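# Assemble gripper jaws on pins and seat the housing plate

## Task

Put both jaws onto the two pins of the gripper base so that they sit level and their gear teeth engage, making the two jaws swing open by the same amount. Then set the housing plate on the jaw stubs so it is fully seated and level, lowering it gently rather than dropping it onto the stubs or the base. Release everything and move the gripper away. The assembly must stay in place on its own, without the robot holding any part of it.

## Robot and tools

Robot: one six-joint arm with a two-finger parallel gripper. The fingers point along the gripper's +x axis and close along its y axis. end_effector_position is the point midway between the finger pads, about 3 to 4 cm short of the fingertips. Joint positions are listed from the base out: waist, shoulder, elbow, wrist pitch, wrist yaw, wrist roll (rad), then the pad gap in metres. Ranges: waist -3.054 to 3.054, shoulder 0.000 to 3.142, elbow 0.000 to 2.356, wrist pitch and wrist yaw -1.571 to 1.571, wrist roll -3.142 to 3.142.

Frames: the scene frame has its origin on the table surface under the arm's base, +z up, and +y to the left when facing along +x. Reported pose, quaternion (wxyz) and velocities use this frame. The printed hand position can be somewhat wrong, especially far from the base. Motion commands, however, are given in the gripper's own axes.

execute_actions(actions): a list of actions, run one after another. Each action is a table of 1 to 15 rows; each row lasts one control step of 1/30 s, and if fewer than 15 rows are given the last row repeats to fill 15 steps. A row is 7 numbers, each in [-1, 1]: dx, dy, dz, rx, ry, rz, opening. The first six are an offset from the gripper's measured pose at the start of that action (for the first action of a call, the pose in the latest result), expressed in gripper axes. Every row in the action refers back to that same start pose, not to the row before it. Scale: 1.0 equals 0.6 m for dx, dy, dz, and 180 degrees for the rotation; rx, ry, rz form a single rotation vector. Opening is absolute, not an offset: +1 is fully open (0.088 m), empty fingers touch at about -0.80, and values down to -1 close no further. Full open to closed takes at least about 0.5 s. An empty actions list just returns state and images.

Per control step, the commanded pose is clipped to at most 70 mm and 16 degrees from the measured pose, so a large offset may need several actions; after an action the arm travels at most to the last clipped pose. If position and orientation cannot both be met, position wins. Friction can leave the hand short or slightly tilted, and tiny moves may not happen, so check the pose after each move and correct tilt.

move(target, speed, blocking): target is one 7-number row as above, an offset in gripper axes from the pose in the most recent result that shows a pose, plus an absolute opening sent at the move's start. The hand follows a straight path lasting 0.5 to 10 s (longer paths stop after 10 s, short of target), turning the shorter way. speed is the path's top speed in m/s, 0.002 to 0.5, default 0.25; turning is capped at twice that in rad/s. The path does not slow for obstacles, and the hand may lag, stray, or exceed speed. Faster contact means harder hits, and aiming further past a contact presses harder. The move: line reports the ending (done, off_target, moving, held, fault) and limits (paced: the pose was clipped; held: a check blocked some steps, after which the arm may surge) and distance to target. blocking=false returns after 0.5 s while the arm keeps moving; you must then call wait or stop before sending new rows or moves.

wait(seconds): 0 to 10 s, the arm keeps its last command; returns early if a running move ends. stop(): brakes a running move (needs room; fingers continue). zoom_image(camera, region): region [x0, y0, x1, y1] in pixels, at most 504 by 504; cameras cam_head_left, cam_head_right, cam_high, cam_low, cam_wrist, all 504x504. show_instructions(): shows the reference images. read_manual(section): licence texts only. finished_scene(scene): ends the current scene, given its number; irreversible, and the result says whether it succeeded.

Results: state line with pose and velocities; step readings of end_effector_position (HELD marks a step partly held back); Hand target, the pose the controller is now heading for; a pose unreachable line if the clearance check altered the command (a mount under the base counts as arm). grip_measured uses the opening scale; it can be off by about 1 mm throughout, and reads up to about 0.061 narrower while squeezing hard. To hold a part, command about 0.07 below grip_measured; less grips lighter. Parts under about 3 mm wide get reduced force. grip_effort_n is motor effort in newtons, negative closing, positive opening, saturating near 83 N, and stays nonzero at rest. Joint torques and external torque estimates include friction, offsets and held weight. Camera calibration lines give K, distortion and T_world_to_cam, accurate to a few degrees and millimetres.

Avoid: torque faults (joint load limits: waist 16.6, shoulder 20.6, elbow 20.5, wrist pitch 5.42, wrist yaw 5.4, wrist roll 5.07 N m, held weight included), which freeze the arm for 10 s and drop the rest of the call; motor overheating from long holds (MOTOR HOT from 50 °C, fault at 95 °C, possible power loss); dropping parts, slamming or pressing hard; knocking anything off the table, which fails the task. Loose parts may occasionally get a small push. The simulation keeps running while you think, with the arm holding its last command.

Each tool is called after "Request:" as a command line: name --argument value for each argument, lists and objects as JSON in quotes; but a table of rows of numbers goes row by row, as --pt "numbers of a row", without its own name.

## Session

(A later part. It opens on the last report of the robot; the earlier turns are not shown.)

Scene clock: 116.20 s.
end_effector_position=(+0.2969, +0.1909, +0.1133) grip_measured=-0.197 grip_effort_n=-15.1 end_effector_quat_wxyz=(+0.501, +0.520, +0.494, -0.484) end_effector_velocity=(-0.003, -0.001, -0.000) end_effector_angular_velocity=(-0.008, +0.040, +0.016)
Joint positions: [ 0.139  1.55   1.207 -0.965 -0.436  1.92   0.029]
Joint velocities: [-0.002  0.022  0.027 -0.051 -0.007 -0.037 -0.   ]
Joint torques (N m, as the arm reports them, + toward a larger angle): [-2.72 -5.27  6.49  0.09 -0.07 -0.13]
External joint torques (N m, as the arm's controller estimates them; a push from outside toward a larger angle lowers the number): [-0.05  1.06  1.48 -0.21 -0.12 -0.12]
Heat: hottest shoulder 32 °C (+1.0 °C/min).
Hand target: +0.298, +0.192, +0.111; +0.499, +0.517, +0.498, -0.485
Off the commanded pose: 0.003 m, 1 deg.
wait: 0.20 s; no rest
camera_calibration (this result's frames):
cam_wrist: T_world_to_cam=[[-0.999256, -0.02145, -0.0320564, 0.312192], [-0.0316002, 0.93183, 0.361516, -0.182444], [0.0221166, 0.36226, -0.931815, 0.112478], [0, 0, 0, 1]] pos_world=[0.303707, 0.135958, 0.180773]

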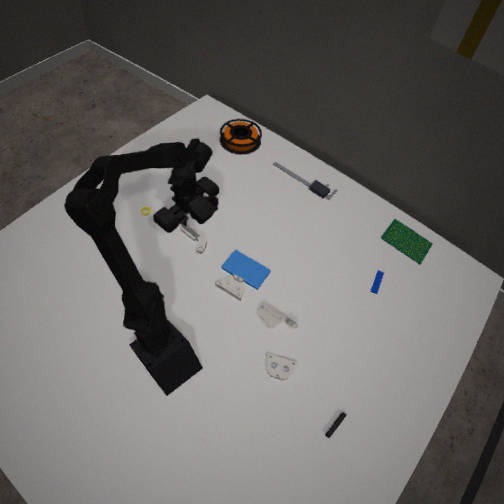

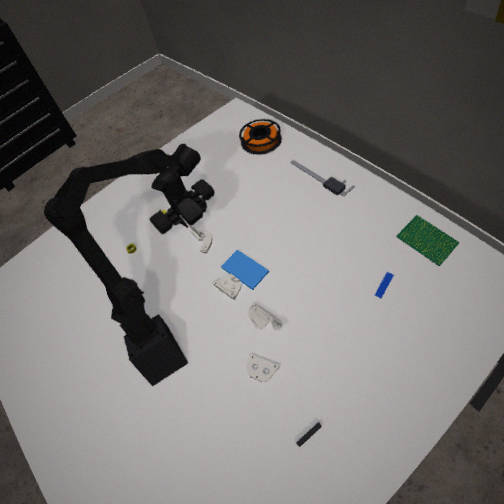

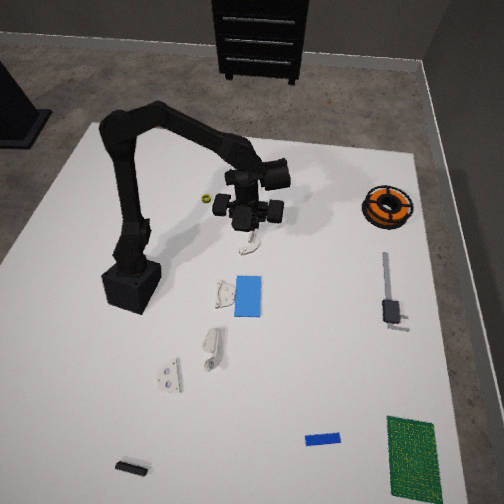

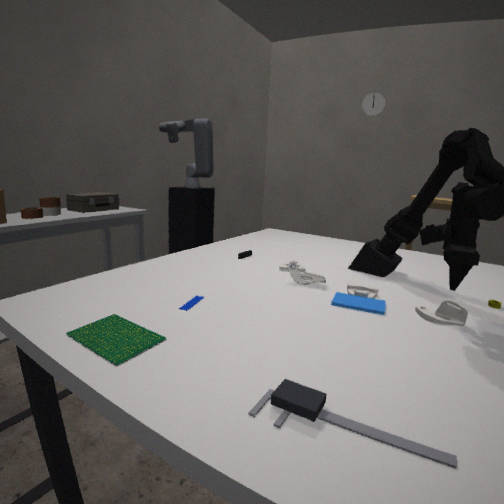

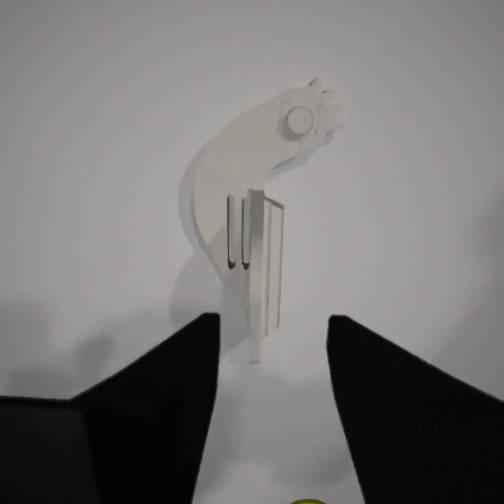

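Request:
execute_actions --actions '[[[0.006,0.002,0,-0.002,-0.002,-0.005,-0.2],[0.01,0.003,0,-0.004,-0.004,-0.008,-0.2],[0.016,0.004,0,-0.006,-0.006,-0.011,-0.2],[0.023,0.004,0,-0.008,-0.008,-0.014,-0.2],[0.031,0.004,0,-0.0095,-0.0095,-0.0165,-0.2],[0.04,0.0035,0,-0.0106,-0.0108,-0.0181,-0.2],[0.049,0.003,0.0004,-0.0106,-0.0108,-0.0181,-0.2],[0.058,0.0027,0.0007,-0.0106,-0.0108,-0.0181,-0.2],[0.067,0.0023,0.001,-0.0106,-0.0108,-0.0181,-0.2],[0.075,0.002,0.0012,-0.0106,-0.0108,-0.0181,-0.2],[0.081,0.0017,0.0014,-0.0106,-0.0108,-0.0181,-0.2],[0.086,0.0015,0.0015,-0.0106,-0.0108,-0.0181,-0.2],[0.0895,0.0013,0.0016,-0.0106,-0.0108,-0.0181,-0.2],[0.0915,0.0012,0.0017,-0.0106,-0.0108,-0.0181,-0.2],[0.0922,0.0012,0.0017,-0.0106,-0.0108,-0.0181,-0.2]]]'

Request:
wait --seconds 0.25

Scene clock: 126.80 s.
end_effector_position=(+0.3013, +0.1947, +0.0692) grip_measured=-0.197 grip_effort_n=-15.1 end_effector_quat_wxyz=(+0.507, +0.493, +0.510, -0.490) end_effector_velocity=(-0.012, -0.009, -0.075) end_effector_angular_velocity=(-0.024, +0.089, -0.005)
Joint positions: [ 0.21   1.657  1.178 -0.85  -0.411  1.93   0.029]
Joint velocities: [ 0.081  0.139 -0.125  0.198  0.007  0.051 -0.   ]
Joint torques (N m, as the arm reports them, + toward a larger angle): [-3.15 -6.3   4.27  0.36  0.15  0.1 ]
External joint torques (N m, as the arm's controller estimates them; a push from outside toward a larger angle lowers the number): [-0.05  1.17 -0.76  0.08  0.08  0.1 ]
Heat: hottest shoulder 32 °C (+0.0 °C/min).
Hand target: +0.299, +0.191, +0.059; +0.503, +0.489, +0.509, -0.499
Off the commanded pose: 0.012 m, 1 deg.
Step readings (end_effector_position):
0: (+0.2969, +0.1910, +0.1134)
1: (+0.2968, +0.1909, +0.1132)
2: (+0.2967, +0.1908, +0.1128)
4: (+0.2976, +0.1910, +0.1104)
8: (+0.3000, +0.1925, +0.0967)
15: end_effector_position above
camera_calibration (this result's frames):
cam_wrist: T_world_to_cam=[[-0.99781, -0.0653529, 0.0102139, 0.32037], [-0.0580019, 0.93869, 0.339848, -0.161823], [-0.0317978, 0.338512, -0.940425, 0.0913262], [0, 0, 0, 1]] pos_world=[0.313186, 0.141924, 0.137608]

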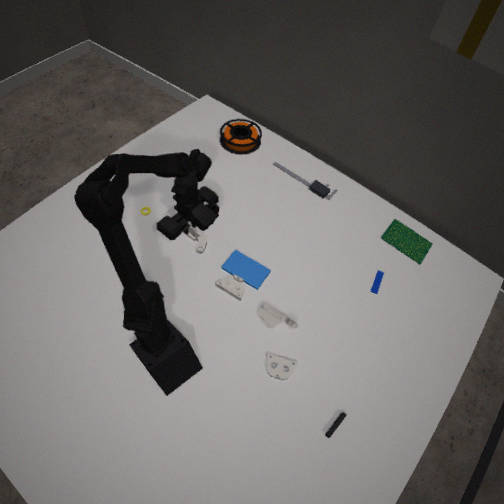

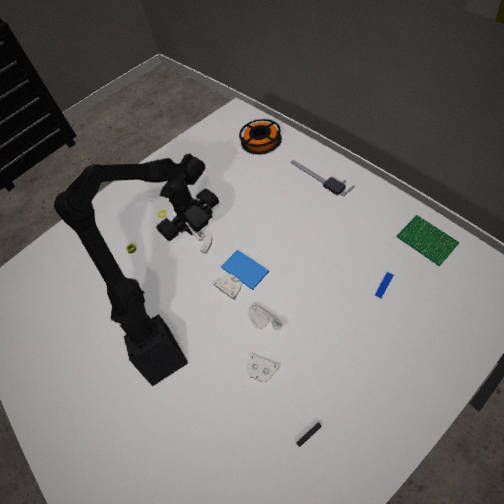

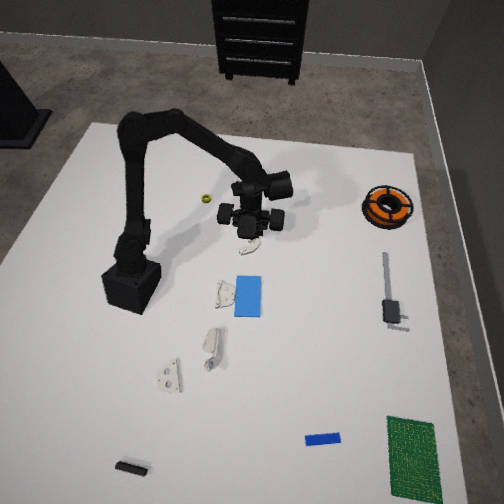

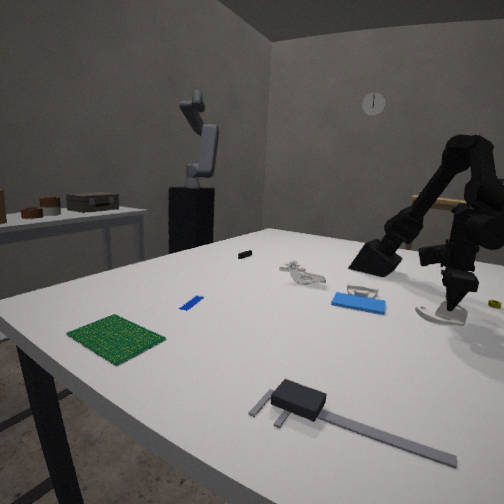

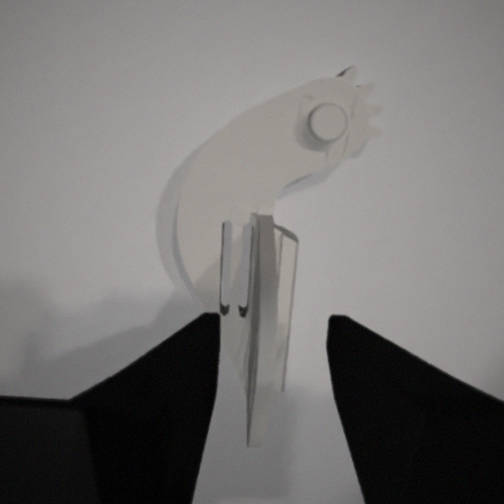

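Scene clock: 127.07 s.
end_effector_position=(+0.3022, +0.1946, +0.0650) grip_measured=-0.197 grip_effort_n=-15.1 end_effector_quat_wxyz=(+0.508, +0.494, +0.509, -0.489) end_effector_velocity=(+0.001, +0.001, +0.001) end_effector_angular_velocity=(+0.009, -0.004, -0.007)
Joint positions: [ 0.214  1.665  1.171 -0.831 -0.409  1.936  0.029]
Joint velocities: [-0.002 -0.002 -0.002  0.007 -0.007  0.007 -0.   ]
Joint torques (N m, as the arm reports them, + toward a larger angle): [-2.95 -5.99  4.09  0.34  0.14  0.1 ]
External joint torques (N m, as the arm's controller estimates them; a push from outside toward a larger angle lowers the number): [-0.09  0.99 -0.59  0.08  0.08  0.1 ]
Heat: hottest shoulder 32 °C (-1.0 °C/min).
Hand target: +0.299, +0.191, +0.059; +0.503, +0.489, +0.509, -0.499
Off the commanded pose: 0.008 m, 1 deg.
wait: 0.27 s; at rest by 0.23 s
camera_calibration (this result's frames):
cam_wrist: T_world_to_cam=[[-0.997876, -0.0646496, 0.00794559, 0.321325], [-0.0581013, 0.9386, 0.34008, -0.160202], [-0.0294437, 0.338896, -0.940363, 0.0867061], [0, 0, 0, 1]] pos_world=[0.313887, 0.141754, 0.133463]

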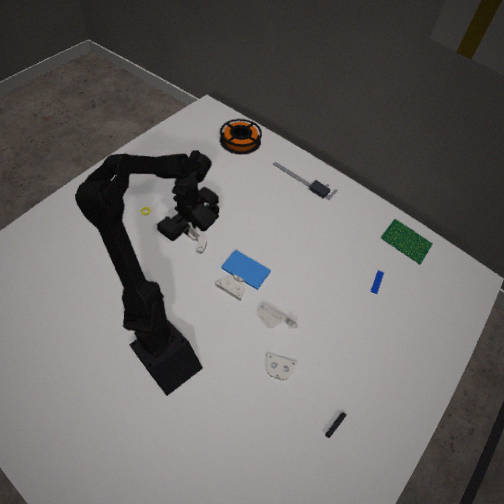

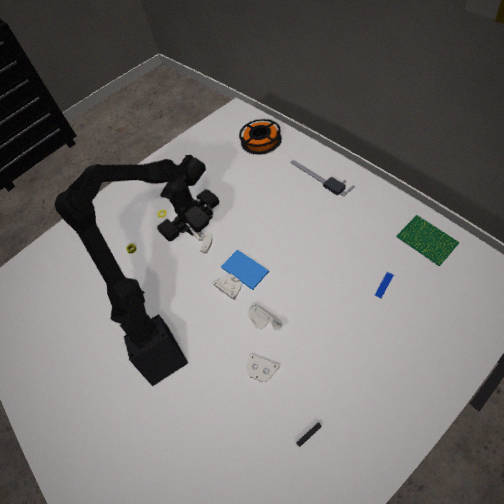

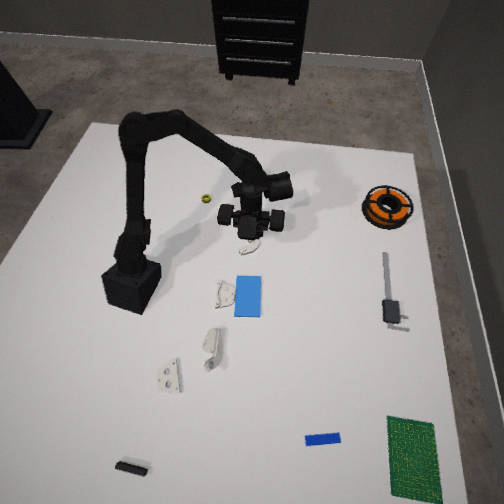

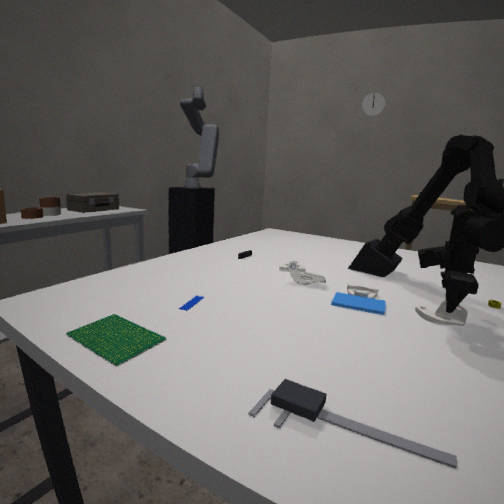

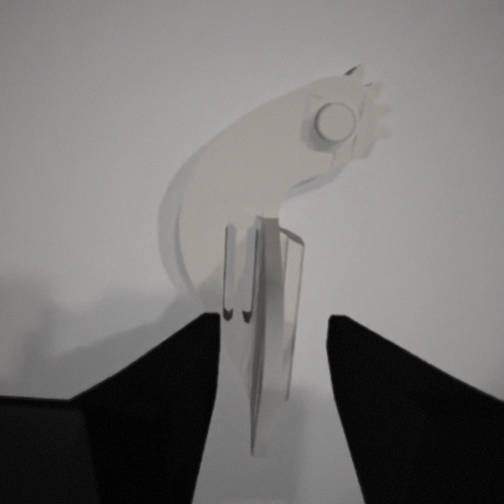

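Request:
execute_actions --actions '[[[0.0125,-0.0033,0.0052,0.005,-0.004,-0.0063,-0.25],[0.0134,-0.003,0.0052,0.007,-0.0045,-0.0063,-0.31],[0.0143,-0.0027,0.0052,0.008,-0.0051,-0.0063,-0.37],[0.0152,-0.0024,0.0052,0.008,-0.0051,-0.0063,-0.43],[0.0158,-0.0022,0.0052,0.008,-0.0051,-0.0063,-0.48],[0.0158,-0.0022,0.0052,0.008,-0.0051,-0.0063,-0.52],[0.0158,-0.0022,0.0052,0.008,-0.0051,-0.0063,-0.55],[0.0158,-0.0022,0.0052,0.008,-0.0051,-0.0063,-0.58],[0.0158,-0.0022,0.0052,0.008,-0.0051,-0.0063,-0.61],[0.0158,-0.0022,0.0052,0.008,-0.0051,-0.0063,-0.64],[0.0158,-0.0022,0.0052,0.008,-0.0051,-0.0063,-0.67],[0.0158,-0.0022,0.0052,0.008,-0.0051,-0.0063,-0.7],[0.0158,-0.0022,0.0052,0.008,-0.0051,-0.0063,-0.74],[0.0158,-0.0022,0.0052,0.008,-0.0051,-0.0063,-0.79],[0.0158,-0.0022,0.0052,0.008,-0.0051,-0.0063,-0.85]]]'

Scene clock: 132.07 s.
end_effector_position=(+0.3025, +0.1939, +0.0612) grip_measured=-0.730 grip_effort_n=-65.4 end_effector_quat_wxyz=(+0.504, +0.495, +0.504, -0.497) end_effector_velocity=(+0.004, -0.007, +0.001) end_effector_angular_velocity=(-0.045, -0.027, +0.008)
Joint positions: [ 0.219  1.676  1.171 -0.825 -0.403  1.956  0.003]
Joint velocities: [-0.002 -0.002 -0.002  0.007  0.051 -0.007 -0.061]
Joint torques (N m, as the arm reports them, + toward a larger angle): [-2.94 -5.82  4.67  0.3   0.1   0.1 ]
External joint torques (N m, as the arm's controller estimates them; a push from outside toward a larger angle lowers the number): [-0.01  1.22 -0.02  0.05  0.06  0.1 ]
Heat: hottest shoulder 32 °C (-2.1 °C/min).
Hand target: +0.301, +0.191, +0.056; +0.500, +0.491, +0.504, -0.505
Off the commanded pose: 0.006 m, 1 deg.
Step readings (end_effector_position):
0: (+0.3023, +0.1946, +0.0650)
1: (+0.3023, +0.1945, +0.0648)
2: (+0.3024, +0.1943, +0.0646)
4: (+0.3022, +0.1940, +0.0635)
8: (+0.3023, +0.1938, +0.0613)
15: end_effector_position above
camera_calibration (this result's frames):
cam_wrist: T_world_to_cam=[[-0.998814, -0.0469303, 0.0129324, 0.318156], [-0.0399498, 0.942042, 0.333108, -0.163915], [-0.0278157, 0.332196, -0.9428, 0.0842909], [0, 0, 0, 1]] pos_world=[0.313575, 0.141345, 0.129956]

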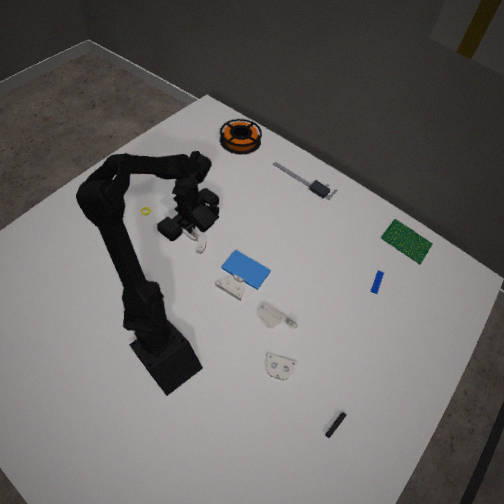

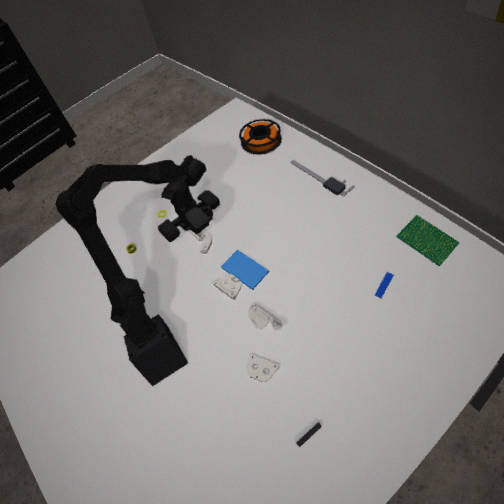

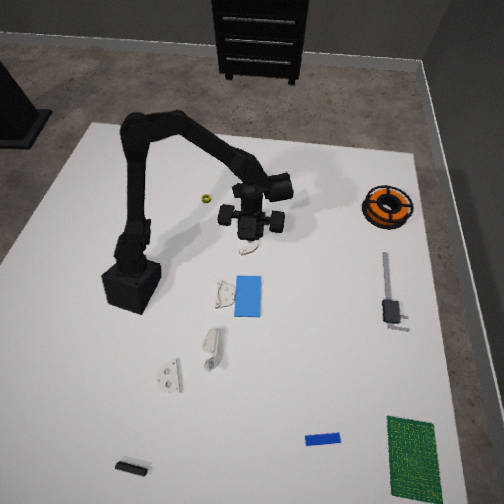

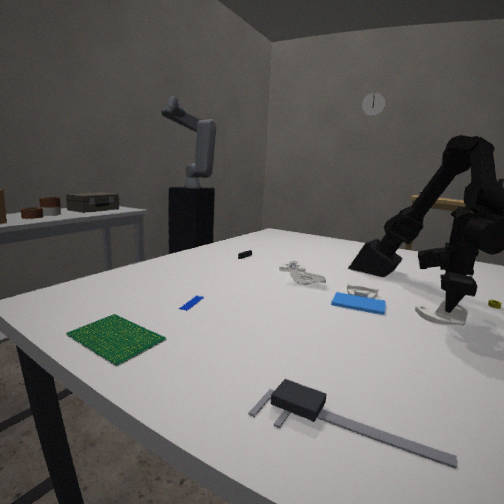

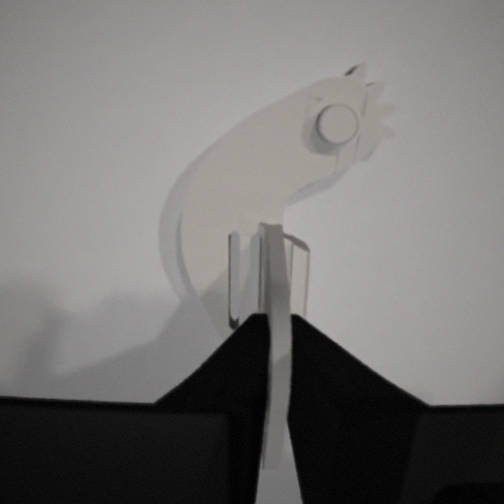

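Request:
execute_actions --actions '[[[-0.002,0.001,0,0,0,0,-0.85],[-0.006,0.002,0,0,0,0,-0.85],[-0.011,0.003,0,0,0,0,-0.85],[-0.017,0.004,0,0,0,0,-0.85],[-0.024,0.004,0,0,0,0,-0.85],[-0.031,0.004,0.0007,0.0008,0,0,-0.85],[-0.038,0.004,0.0026,0.0033,0,0,-0.85],[-0.045,0.004,0.0059,0.0074,0,0,-0.85],[-0.051,0.0045,0.0104,0.0132,0,0,-0.85],[-0.056,0.005,0.0163,0.0206,0,0,-0.85],[-0.06,0.005,0.0234,0.0297,0,0,-0.85],[-0.063,0.0055,0.0319,0.0404,0,0,-0.85],[-0.065,0.006,0.0417,0.0528,0,0,-0.85],[-0.066,0.007,0.0527,0.0667,0,0,-0.85],[-0.0667,0.0075,0.0651,0.0824,0,0,-0.85]],[[-0.01,0.011,0.0502,0.0643,0,0.003,-0.85],[-0.01,0.0132,0.063,0.0807,0,0.003,-0.85],[-0.01,0.0153,0.0759,0.0972,0,0.003,-0.85],[-0.01,0.0175,0.0888,0.1137,0,0.003,-0.85],[-0.01,0.0196,0.1016,0.1302,0,0.003,-0.85],[-0.01,0.0218,0.1145,0.1467,0,0.003,-0.85],[-0.01,0.0239,0.1273,0.1632,0,0.003,-0.85],[-0.01,0.0261,0.1402,0.1796,0,0.003,-0.85],[-0.01,0.0282,0.153,0.1961,0,0.003,-0.85],[-0.01,0.0303,0.1659,0.2126,0,0.003,-0.85],[-0.01,0.0325,0.1788,0.2291,0,0.003,-0.85],[-0.01,0.0346,0.1916,0.2456,0,0.003,-0.85],[-0.01,0.0368,0.2045,0.262,0,0.003,-0.85],[-0.01,0.0389,0.2173,0.2785,0,0.003,-0.85],[-0.01,0.0411,0.2302,0.295,0,0.003,-0.85]],[[0,0.0464,0.0359,0.0742,0,0,-0.85],[0,0.0567,0.0439,0.0906,0,0,-0.85],[0,0.067,0.0519,0.1071,0,0,-0.85],[0,0.0773,0.0598,0.1236,0,0,-0.85],[0.001,0.0876,0.0678,0.1401,0,0,-0.85],[0.002,0.0974,0.0754,0.1557,0,0,-0.85],[0.003,0.1062,0.0822,0.1697,0,0,-0.85],[0.004,0.1139,0.0881,0.1821,0,0,-0.85],[0.005,0.1206,0.0933,0.1928,0,0,-0.85],[0.006,0.1263,0.0977,0.2019,0,0,-0.85],[0.007,0.1309,0.1013,0.2093,0,0,-0.85],[0.008,0.1345,0.1041,0.2151,0,0,-0.85],[0.008,0.1371,0.1061,0.2192,0,0,-0.85],[0.008,0.1387,0.1073,0.2216,0,0,-0.85],[0.008,0.1392,0.1077,0.2225,0,0,-0.85]]]'

Request:
wait --seconds 0.3

Scene clock: 144.60 s.
end_effector_position=(+0.3064, -0.0449, +0.1043) grip_measured=-0.755 grip_effort_n=-83.5 end_effector_quat_wxyz=(-0.002, +0.713, -0.010, -0.702) end_effector_velocity=(+0.007, -0.058, -0.000) end_effector_angular_velocity=(+0.008, -0.018, -0.366)
Joint positions: [-0.541  1.886  1.15  -0.937 -0.449  2.73   0.002]
Joint velocities: [-0.144  0.149  0.085  0.007  0.007  0.212 -0.   ]
Joint torques (N m, as the arm reports them, + toward a larger angle): [-3.71 -5.58  6.39  0.29  0.07  0.1 ]
External joint torques (N m, as the arm's controller estimates them; a push from outside toward a larger angle lowers the number): [-0.65  0.92  1.48  0.1   0.08  0.09]
External joint torques at the end of the 1st action: [-0.77 -2.28  0.01 -0.21 -0.12  0.1 ]
External joint torques at the end of the 2nd action: [-0.76  0.87 -0.49  0.11 -0.14  0.11]
Heat: hottest shoulder 32 °C (-4.1 °C/min).
Hand target: +0.310, -0.051, +0.104; -0.012, +0.713, -0.022, -0.701
Off the commanded pose: 0.008 m, 2 deg.
Step readings (end_effector_position; steps 1 to 15: 1st action; 16 to 30: 2nd action; 31 to 45: 3rd action):
0: (+0.3026, +0.1938, +0.0612)
1: (+0.3026, +0.1938, +0.0612)
2: (+0.3026, +0.1937, +0.0613)
4: (+0.3015, +0.1930, +0.0627)
8: (+0.3007, +0.1897, +0.0704)
15: (+0.3055, +0.1707, +0.0938)
16: (+0.3073, +0.1651, +0.0959)
17: (+0.3089, +0.1580, +0.0978)
19: (+0.3104, +0.1409, +0.1006)
23: (+0.3104, +0.1089, +0.1053)
30: (+0.3115, +0.0545, +0.1064)
31: (+0.3118, +0.0466, +0.1068)
32: (+0.3119, +0.0380, +0.1077)
34: (+0.3115, +0.0206, +0.1099)
38: (+0.3080, -0.0115, +0.1088)
45: end_effector_position above
camera_calibration (this result's frames):
cam_wrist: T_world_to_cam=[[-0.0149469, 0.999888, 0.0000156992, 0.0571727], [0.936916, 0.0140001, 0.349275, -0.295863], [0.349235, 0.0052353, -0.93702, 0.073516], [0, 0, 0, 1]] pos_world=[0.252379, -0.0534091, 0.172223]

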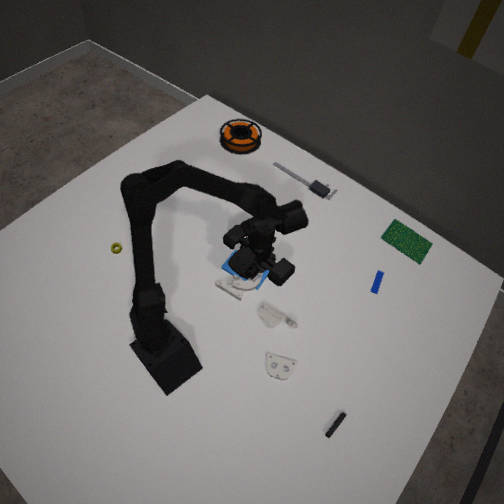

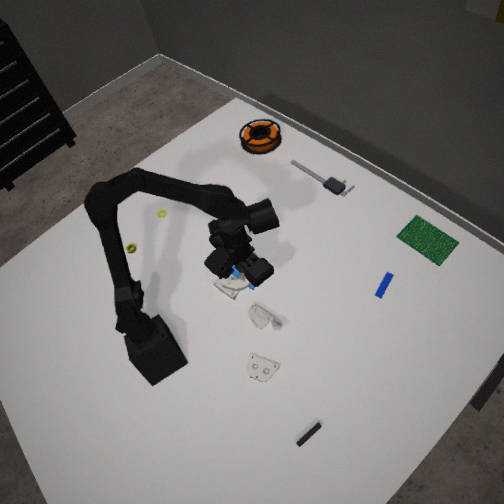

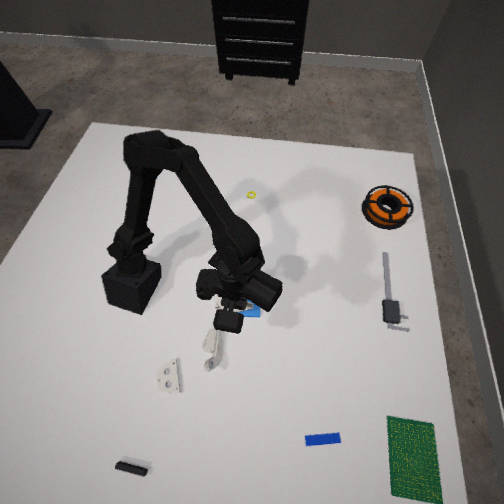

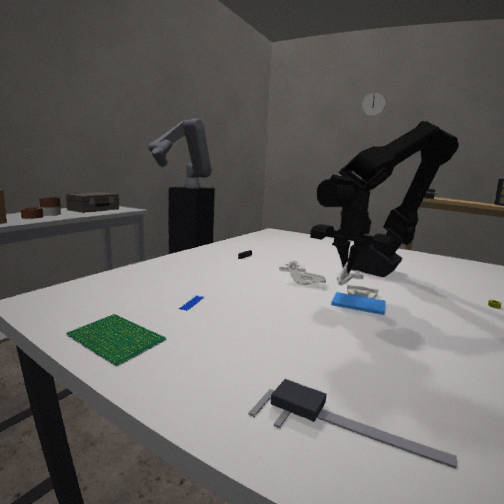

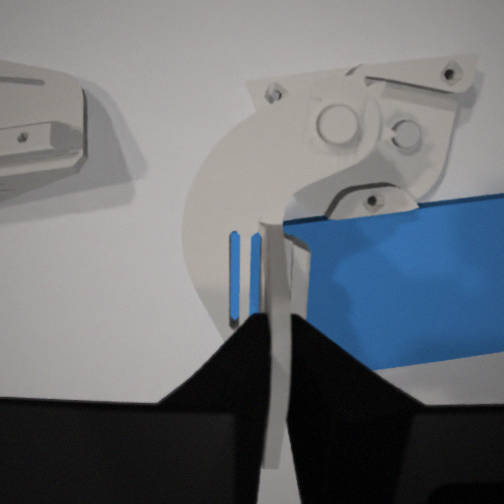

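Scene clock: 144.90 s.
end_effector_position=(+0.3077, -0.0480, +0.1046) grip_measured=-0.755 grip_effort_n=-83.5 end_effector_quat_wxyz=(-0.010, +0.713, -0.019, -0.701) end_effector_velocity=(-0.002, +0.001, -0.001) end_effector_angular_velocity=(+0.011, +0.006, -0.000)
Joint positions: [-0.548  1.895  1.158 -0.937 -0.448  2.748  0.002]
Joint velocities: [-0.002  0.002 -0.002 -0.007 -0.007 -0.007 -0.   ]
Joint torques (N m, as the arm reports them, + toward a larger angle): [-4.13 -5.22  6.31  0.32  0.1   0.09]
External joint torques (N m, as the arm's controller estimates them; a push from outside toward a larger angle lowers the number): [-0.64  0.9   1.55  0.1   0.07  0.09]
Heat: hottest shoulder 32 °C (-4.0 °C/min).
Hand target: +0.310, -0.051, +0.104; -0.012, +0.713, -0.022, -0.701
Off the commanded pose: 0.005 m, 0 deg.
wait: 0.30 s; at rest by 0.23 s
camera_calibration (this result's frames):
cam_wrist: T_world_to_cam=[[0.00983809, 0.999951, -0.000581779, 0.0527436], [0.936164, -0.00900604, 0.351448, -0.2982], [0.351426, -0.00400222, -0.936207, 0.0721867], [0, 0, 0, 1]] pos_world=[0.253277, -0.0551377, 0.172414]

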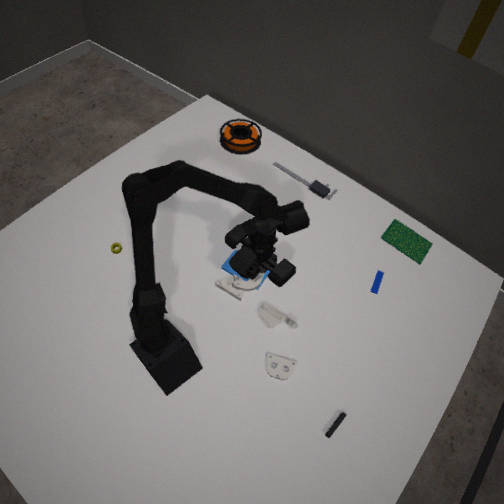

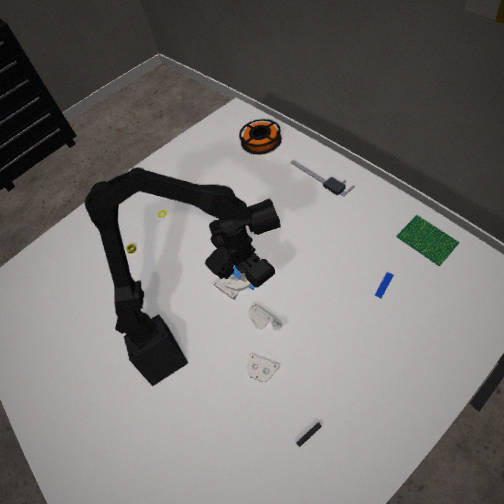

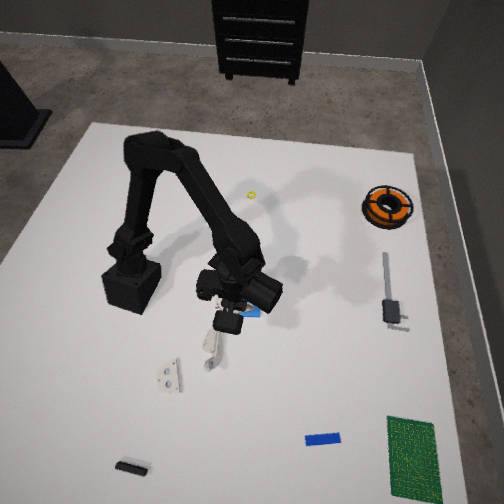

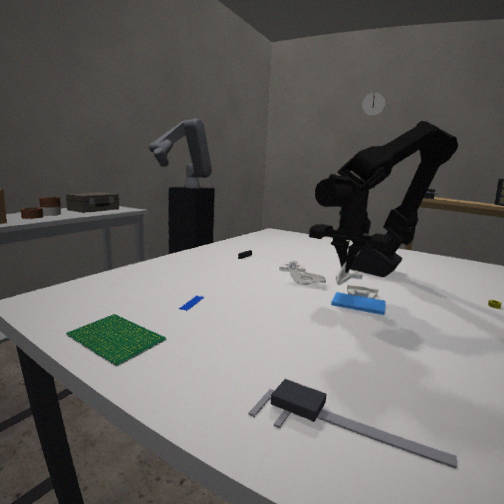

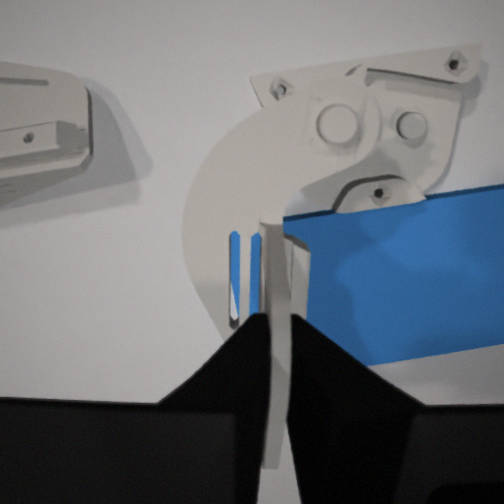

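Request:
execute_actions --actions '[]'

Scene clock: 152.23 s.
end_effector_position=(+0.3076, -0.0480, +0.1045) grip_measured=-0.755 grip_effort_n=-83.5 end_effector_quat_wxyz=(-0.011, +0.713, -0.019, -0.701) end_effector_velocity=(+0.001, +0.000, +0.000) end_effector_angular_velocity=(+0.004, -0.010, +0.008)
Joint positions: [-0.548  1.895  1.158 -0.937 -0.448  2.749  0.002]
Joint velocities: [-0.002 -0.002 -0.002  0.007 -0.007 -0.007 -0.   ]
Joint torques (N m, as the arm reports them, + toward a larger angle): [-4.15 -5.18  6.31  0.32  0.1   0.1 ]
External joint torques (N m, as the arm's controller estimates them; a push from outside toward a larger angle lowers the number): [-0.66  0.94  1.5   0.07  0.07  0.1 ]
Heat: hottest shoulder 32 °C (-3.0 °C/min).
Hand target: +0.310, -0.051, +0.104; -0.012, +0.713, -0.022, -0.701
Off the commanded pose: 0.005 m, 0 deg.
camera_calibration (this result's frames):
cam_wrist: T_world_to_cam=[[0.010767, 0.999942, -0.000424082, 0.0524791], [0.936261, -0.0099324, 0.351165, -0.298179], [0.35114, -0.00417805, -0.936314, 0.0721951], [0, 0, 0, 1]] pos_world=[0.253258, -0.055136, 0.172329]

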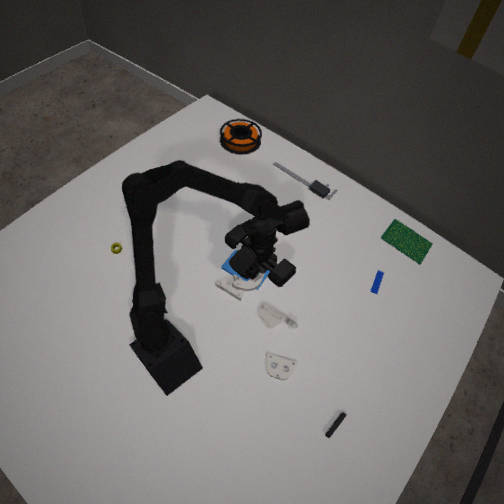

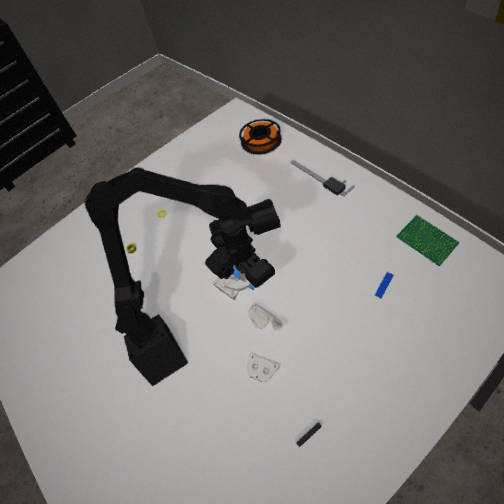

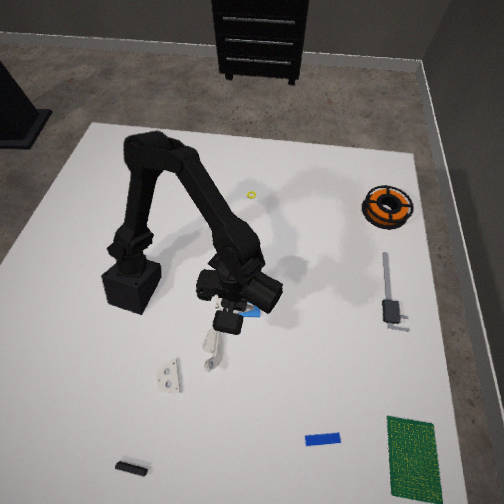

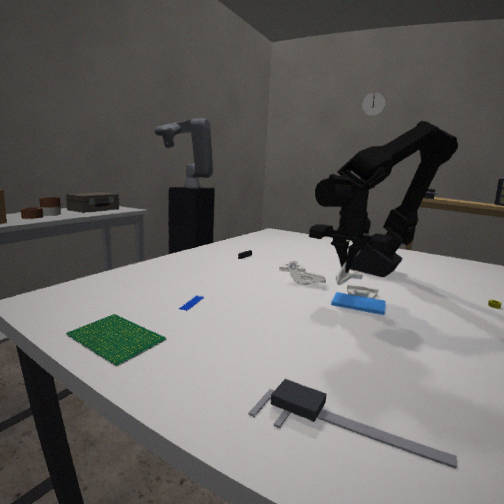

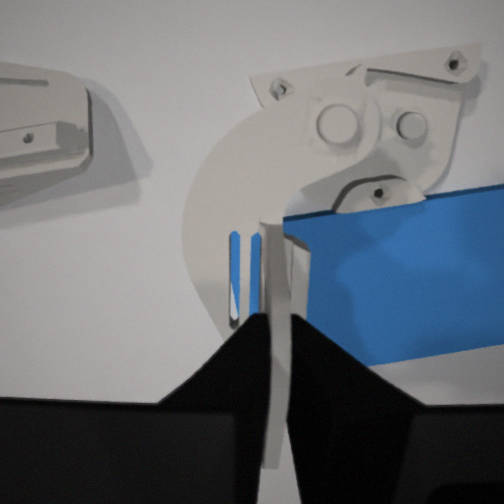

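Request:
zoom_image --camera "cam_wrist" --region '[240, 20, 500, 230]'

Region (240, 20, 500, 230) of cam_wrist's 504x504 image, scaled by 1.938, with more detail than that image has; it fills the top 407 rows of this view, and the rest is white.

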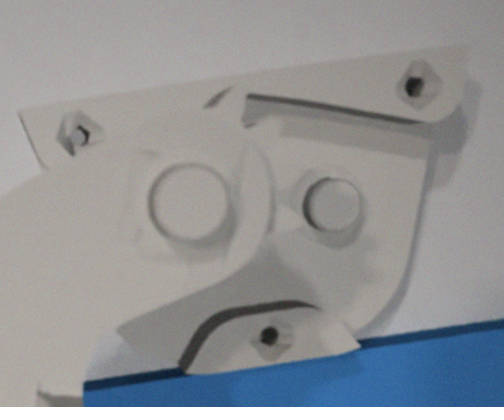

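Request:
execute_actions --actions '[[[0.002,-0.002,-0.004,-0.002,-0.001,0,-0.85],[0.005,-0.005,-0.005,-0.004,-0.002,-0.001,-0.85],[0.009,-0.008,-0.006,-0.007,-0.003,-0.001,-0.85],[0.013,-0.011,-0.008,-0.010,-0.004,-0.002,-0.85],[0.017,-0.014,-0.009,-0.013,-0.005,-0.002,-0.85],[0.021,-0.017,-0.010,-0.016,-0.006,-0.002,-0.85],[0.025,-0.019,-0.011,-0.019,-0.007,-0.003,-0.85],[0.029,-0.021,-0.012,-0.021,-0.008,-0.003,-0.85],[0.032,-0.023,-0.013,-0.023,-0.009,-0.003,-0.85],[0.035,-0.024,-0.013,-0.025,-0.010,-0.0035,-0.85],[0.038,-0.0247,-0.0134,-0.026,-0.0108,-0.0035,-0.85],[0.040,-0.0247,-0.0134,-0.026,-0.0108,-0.0035,-0.85],[0.0408,-0.0247,-0.0134,-0.026,-0.0108,-0.0035,-0.85]]]'

Request:
execute_actions --actions '[]'

Scene clock: 168.13 s.
end_effector_position=(+0.3159, -0.0331, +0.0839) grip_measured=-0.755 grip_effort_n=-83.5 end_effector_quat_wxyz=(+0.015, +0.703, +0.011, -0.711) end_effector_velocity=(+0.008, +0.001, -0.014) end_effector_angular_velocity=(+0.005, -0.001, +0.037)
Joint positions: [-0.47   1.931  1.158 -0.895 -0.451  2.742  0.002]
Joint velocities: [ 0.027  0.042  0.002  0.051 -0.007 -0.007 -0.   ]
Joint torques (N m, as the arm reports them, + toward a larger angle): [-4.16 -5.68  5.32  0.24 -0.06 -0.11]
External joint torques (N m, as the arm's controller estimates them; a push from outside toward a larger angle lowers the number): [-0.32  0.97  0.57  0.04 -0.11 -0.12]
Heat: hottest shoulder 32 °C (-1.0 °C/min).
Hand target: +0.317, -0.034, +0.080; +0.014, +0.701, +0.014, -0.713
Off the commanded pose: 0.004 m, 0 deg.
Step readings (end_effector_position):
0: (+0.3076, -0.0480, +0.1045)
1: (+0.3076, -0.0480, +0.1045)
2: (+0.3077, -0.0477, +0.1043)
4: (+0.3083, -0.0459, +0.1032)
8: (+0.3121, -0.0391, +0.0960)
15: end_effector_position above
camera_calibration (this result's frames):
cam_wrist: T_world_to_cam=[[-0.0683529, 0.99764, 0.0064324, 0.0617888], [0.943941, 0.0625839, 0.324128, -0.296316], [0.322961, 0.0282269, -0.945991, 0.0608944], [0, 0, 0, 1]] pos_world=[0.264262, -0.0448172, 0.153253]

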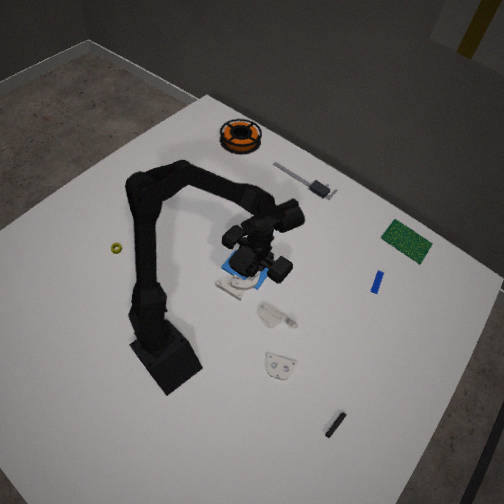

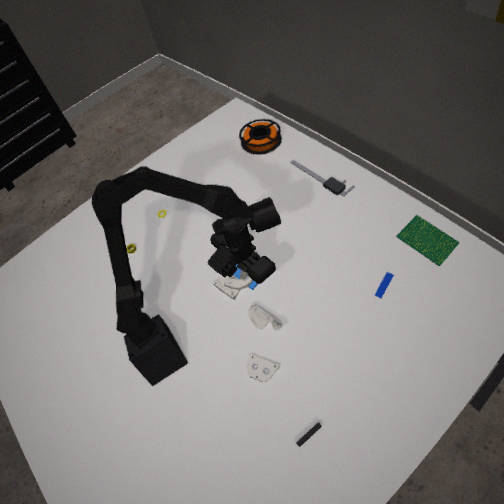

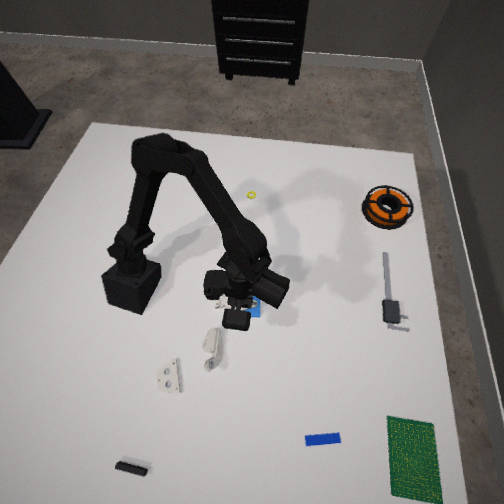

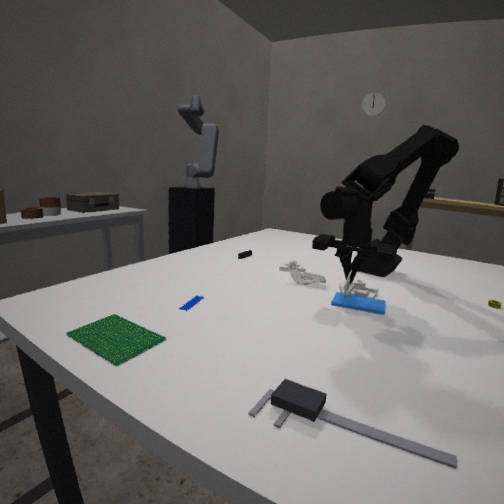

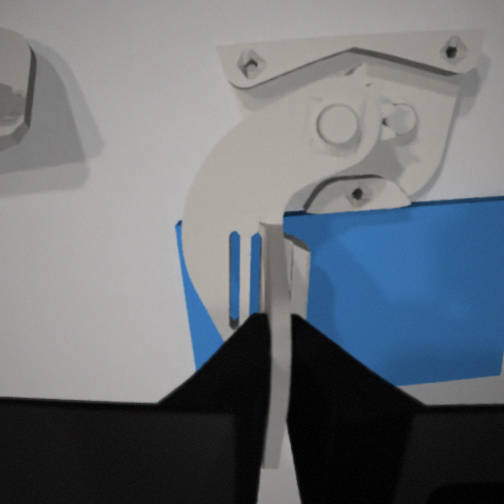

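Scene clock: 168.13 s.
end_effector_position=(+0.3159, -0.0331, +0.0839) grip_measured=-0.755 grip_effort_n=-83.5 end_effector_quat_wxyz=(+0.015, +0.703, +0.011, -0.711) end_effector_velocity=(+0.008, +0.001, -0.014) end_effector_angular_velocity=(+0.005, -0.001, +0.037)
Joint positions: [-0.47   1.931  1.158 -0.895 -0.451  2.742  0.002]
Joint velocities: [ 0.027  0.042  0.002  0.051 -0.007 -0.007 -0.   ]
Joint torques (N m, as the arm reports them, + toward a larger angle): [-4.16 -5.68  5.32  0.24 -0.06 -0.11]
External joint torques (N m, as the arm's controller estimates them; a push from outside toward a larger angle lowers the number): [-0.32  0.97  0.57  0.04 -0.11 -0.12]
Heat: hottest shoulder 32 °C (-1.0 °C/min).
Hand target: +0.317, -0.034, +0.080; +0.014, +0.701, +0.014, -0.713
Off the commanded pose: 0.004 m, 0 deg.
camera_calibration (this result's frames):
cam_wrist: T_world_to_cam=[[-0.0683529, 0.99764, 0.0064324, 0.0617888], [0.943941, 0.0625839, 0.324128, -0.296316], [0.322961, 0.0282269, -0.945991, 0.0608944], [0, 0, 0, 1]] pos_world=[0.264262, -0.0448172, 0.153253]

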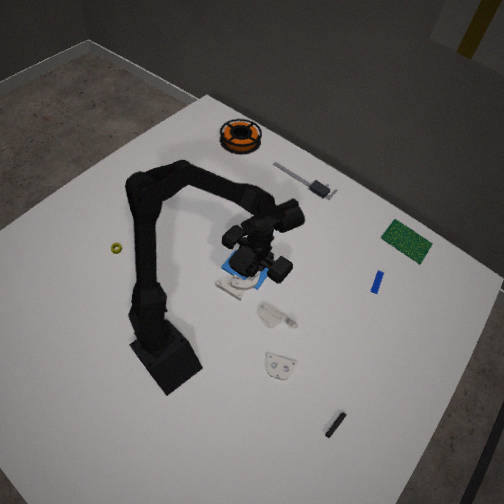

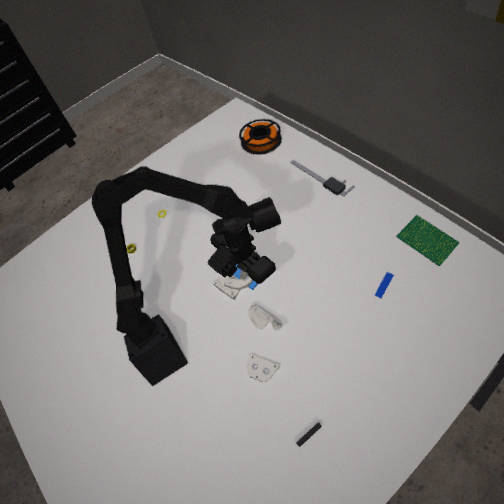

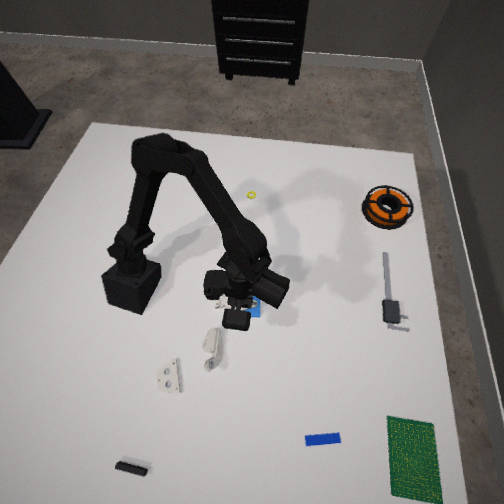

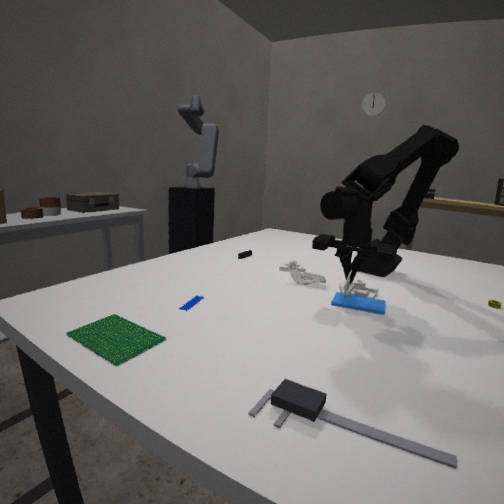

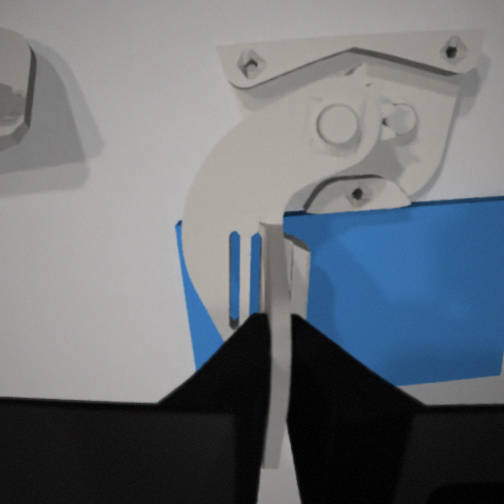

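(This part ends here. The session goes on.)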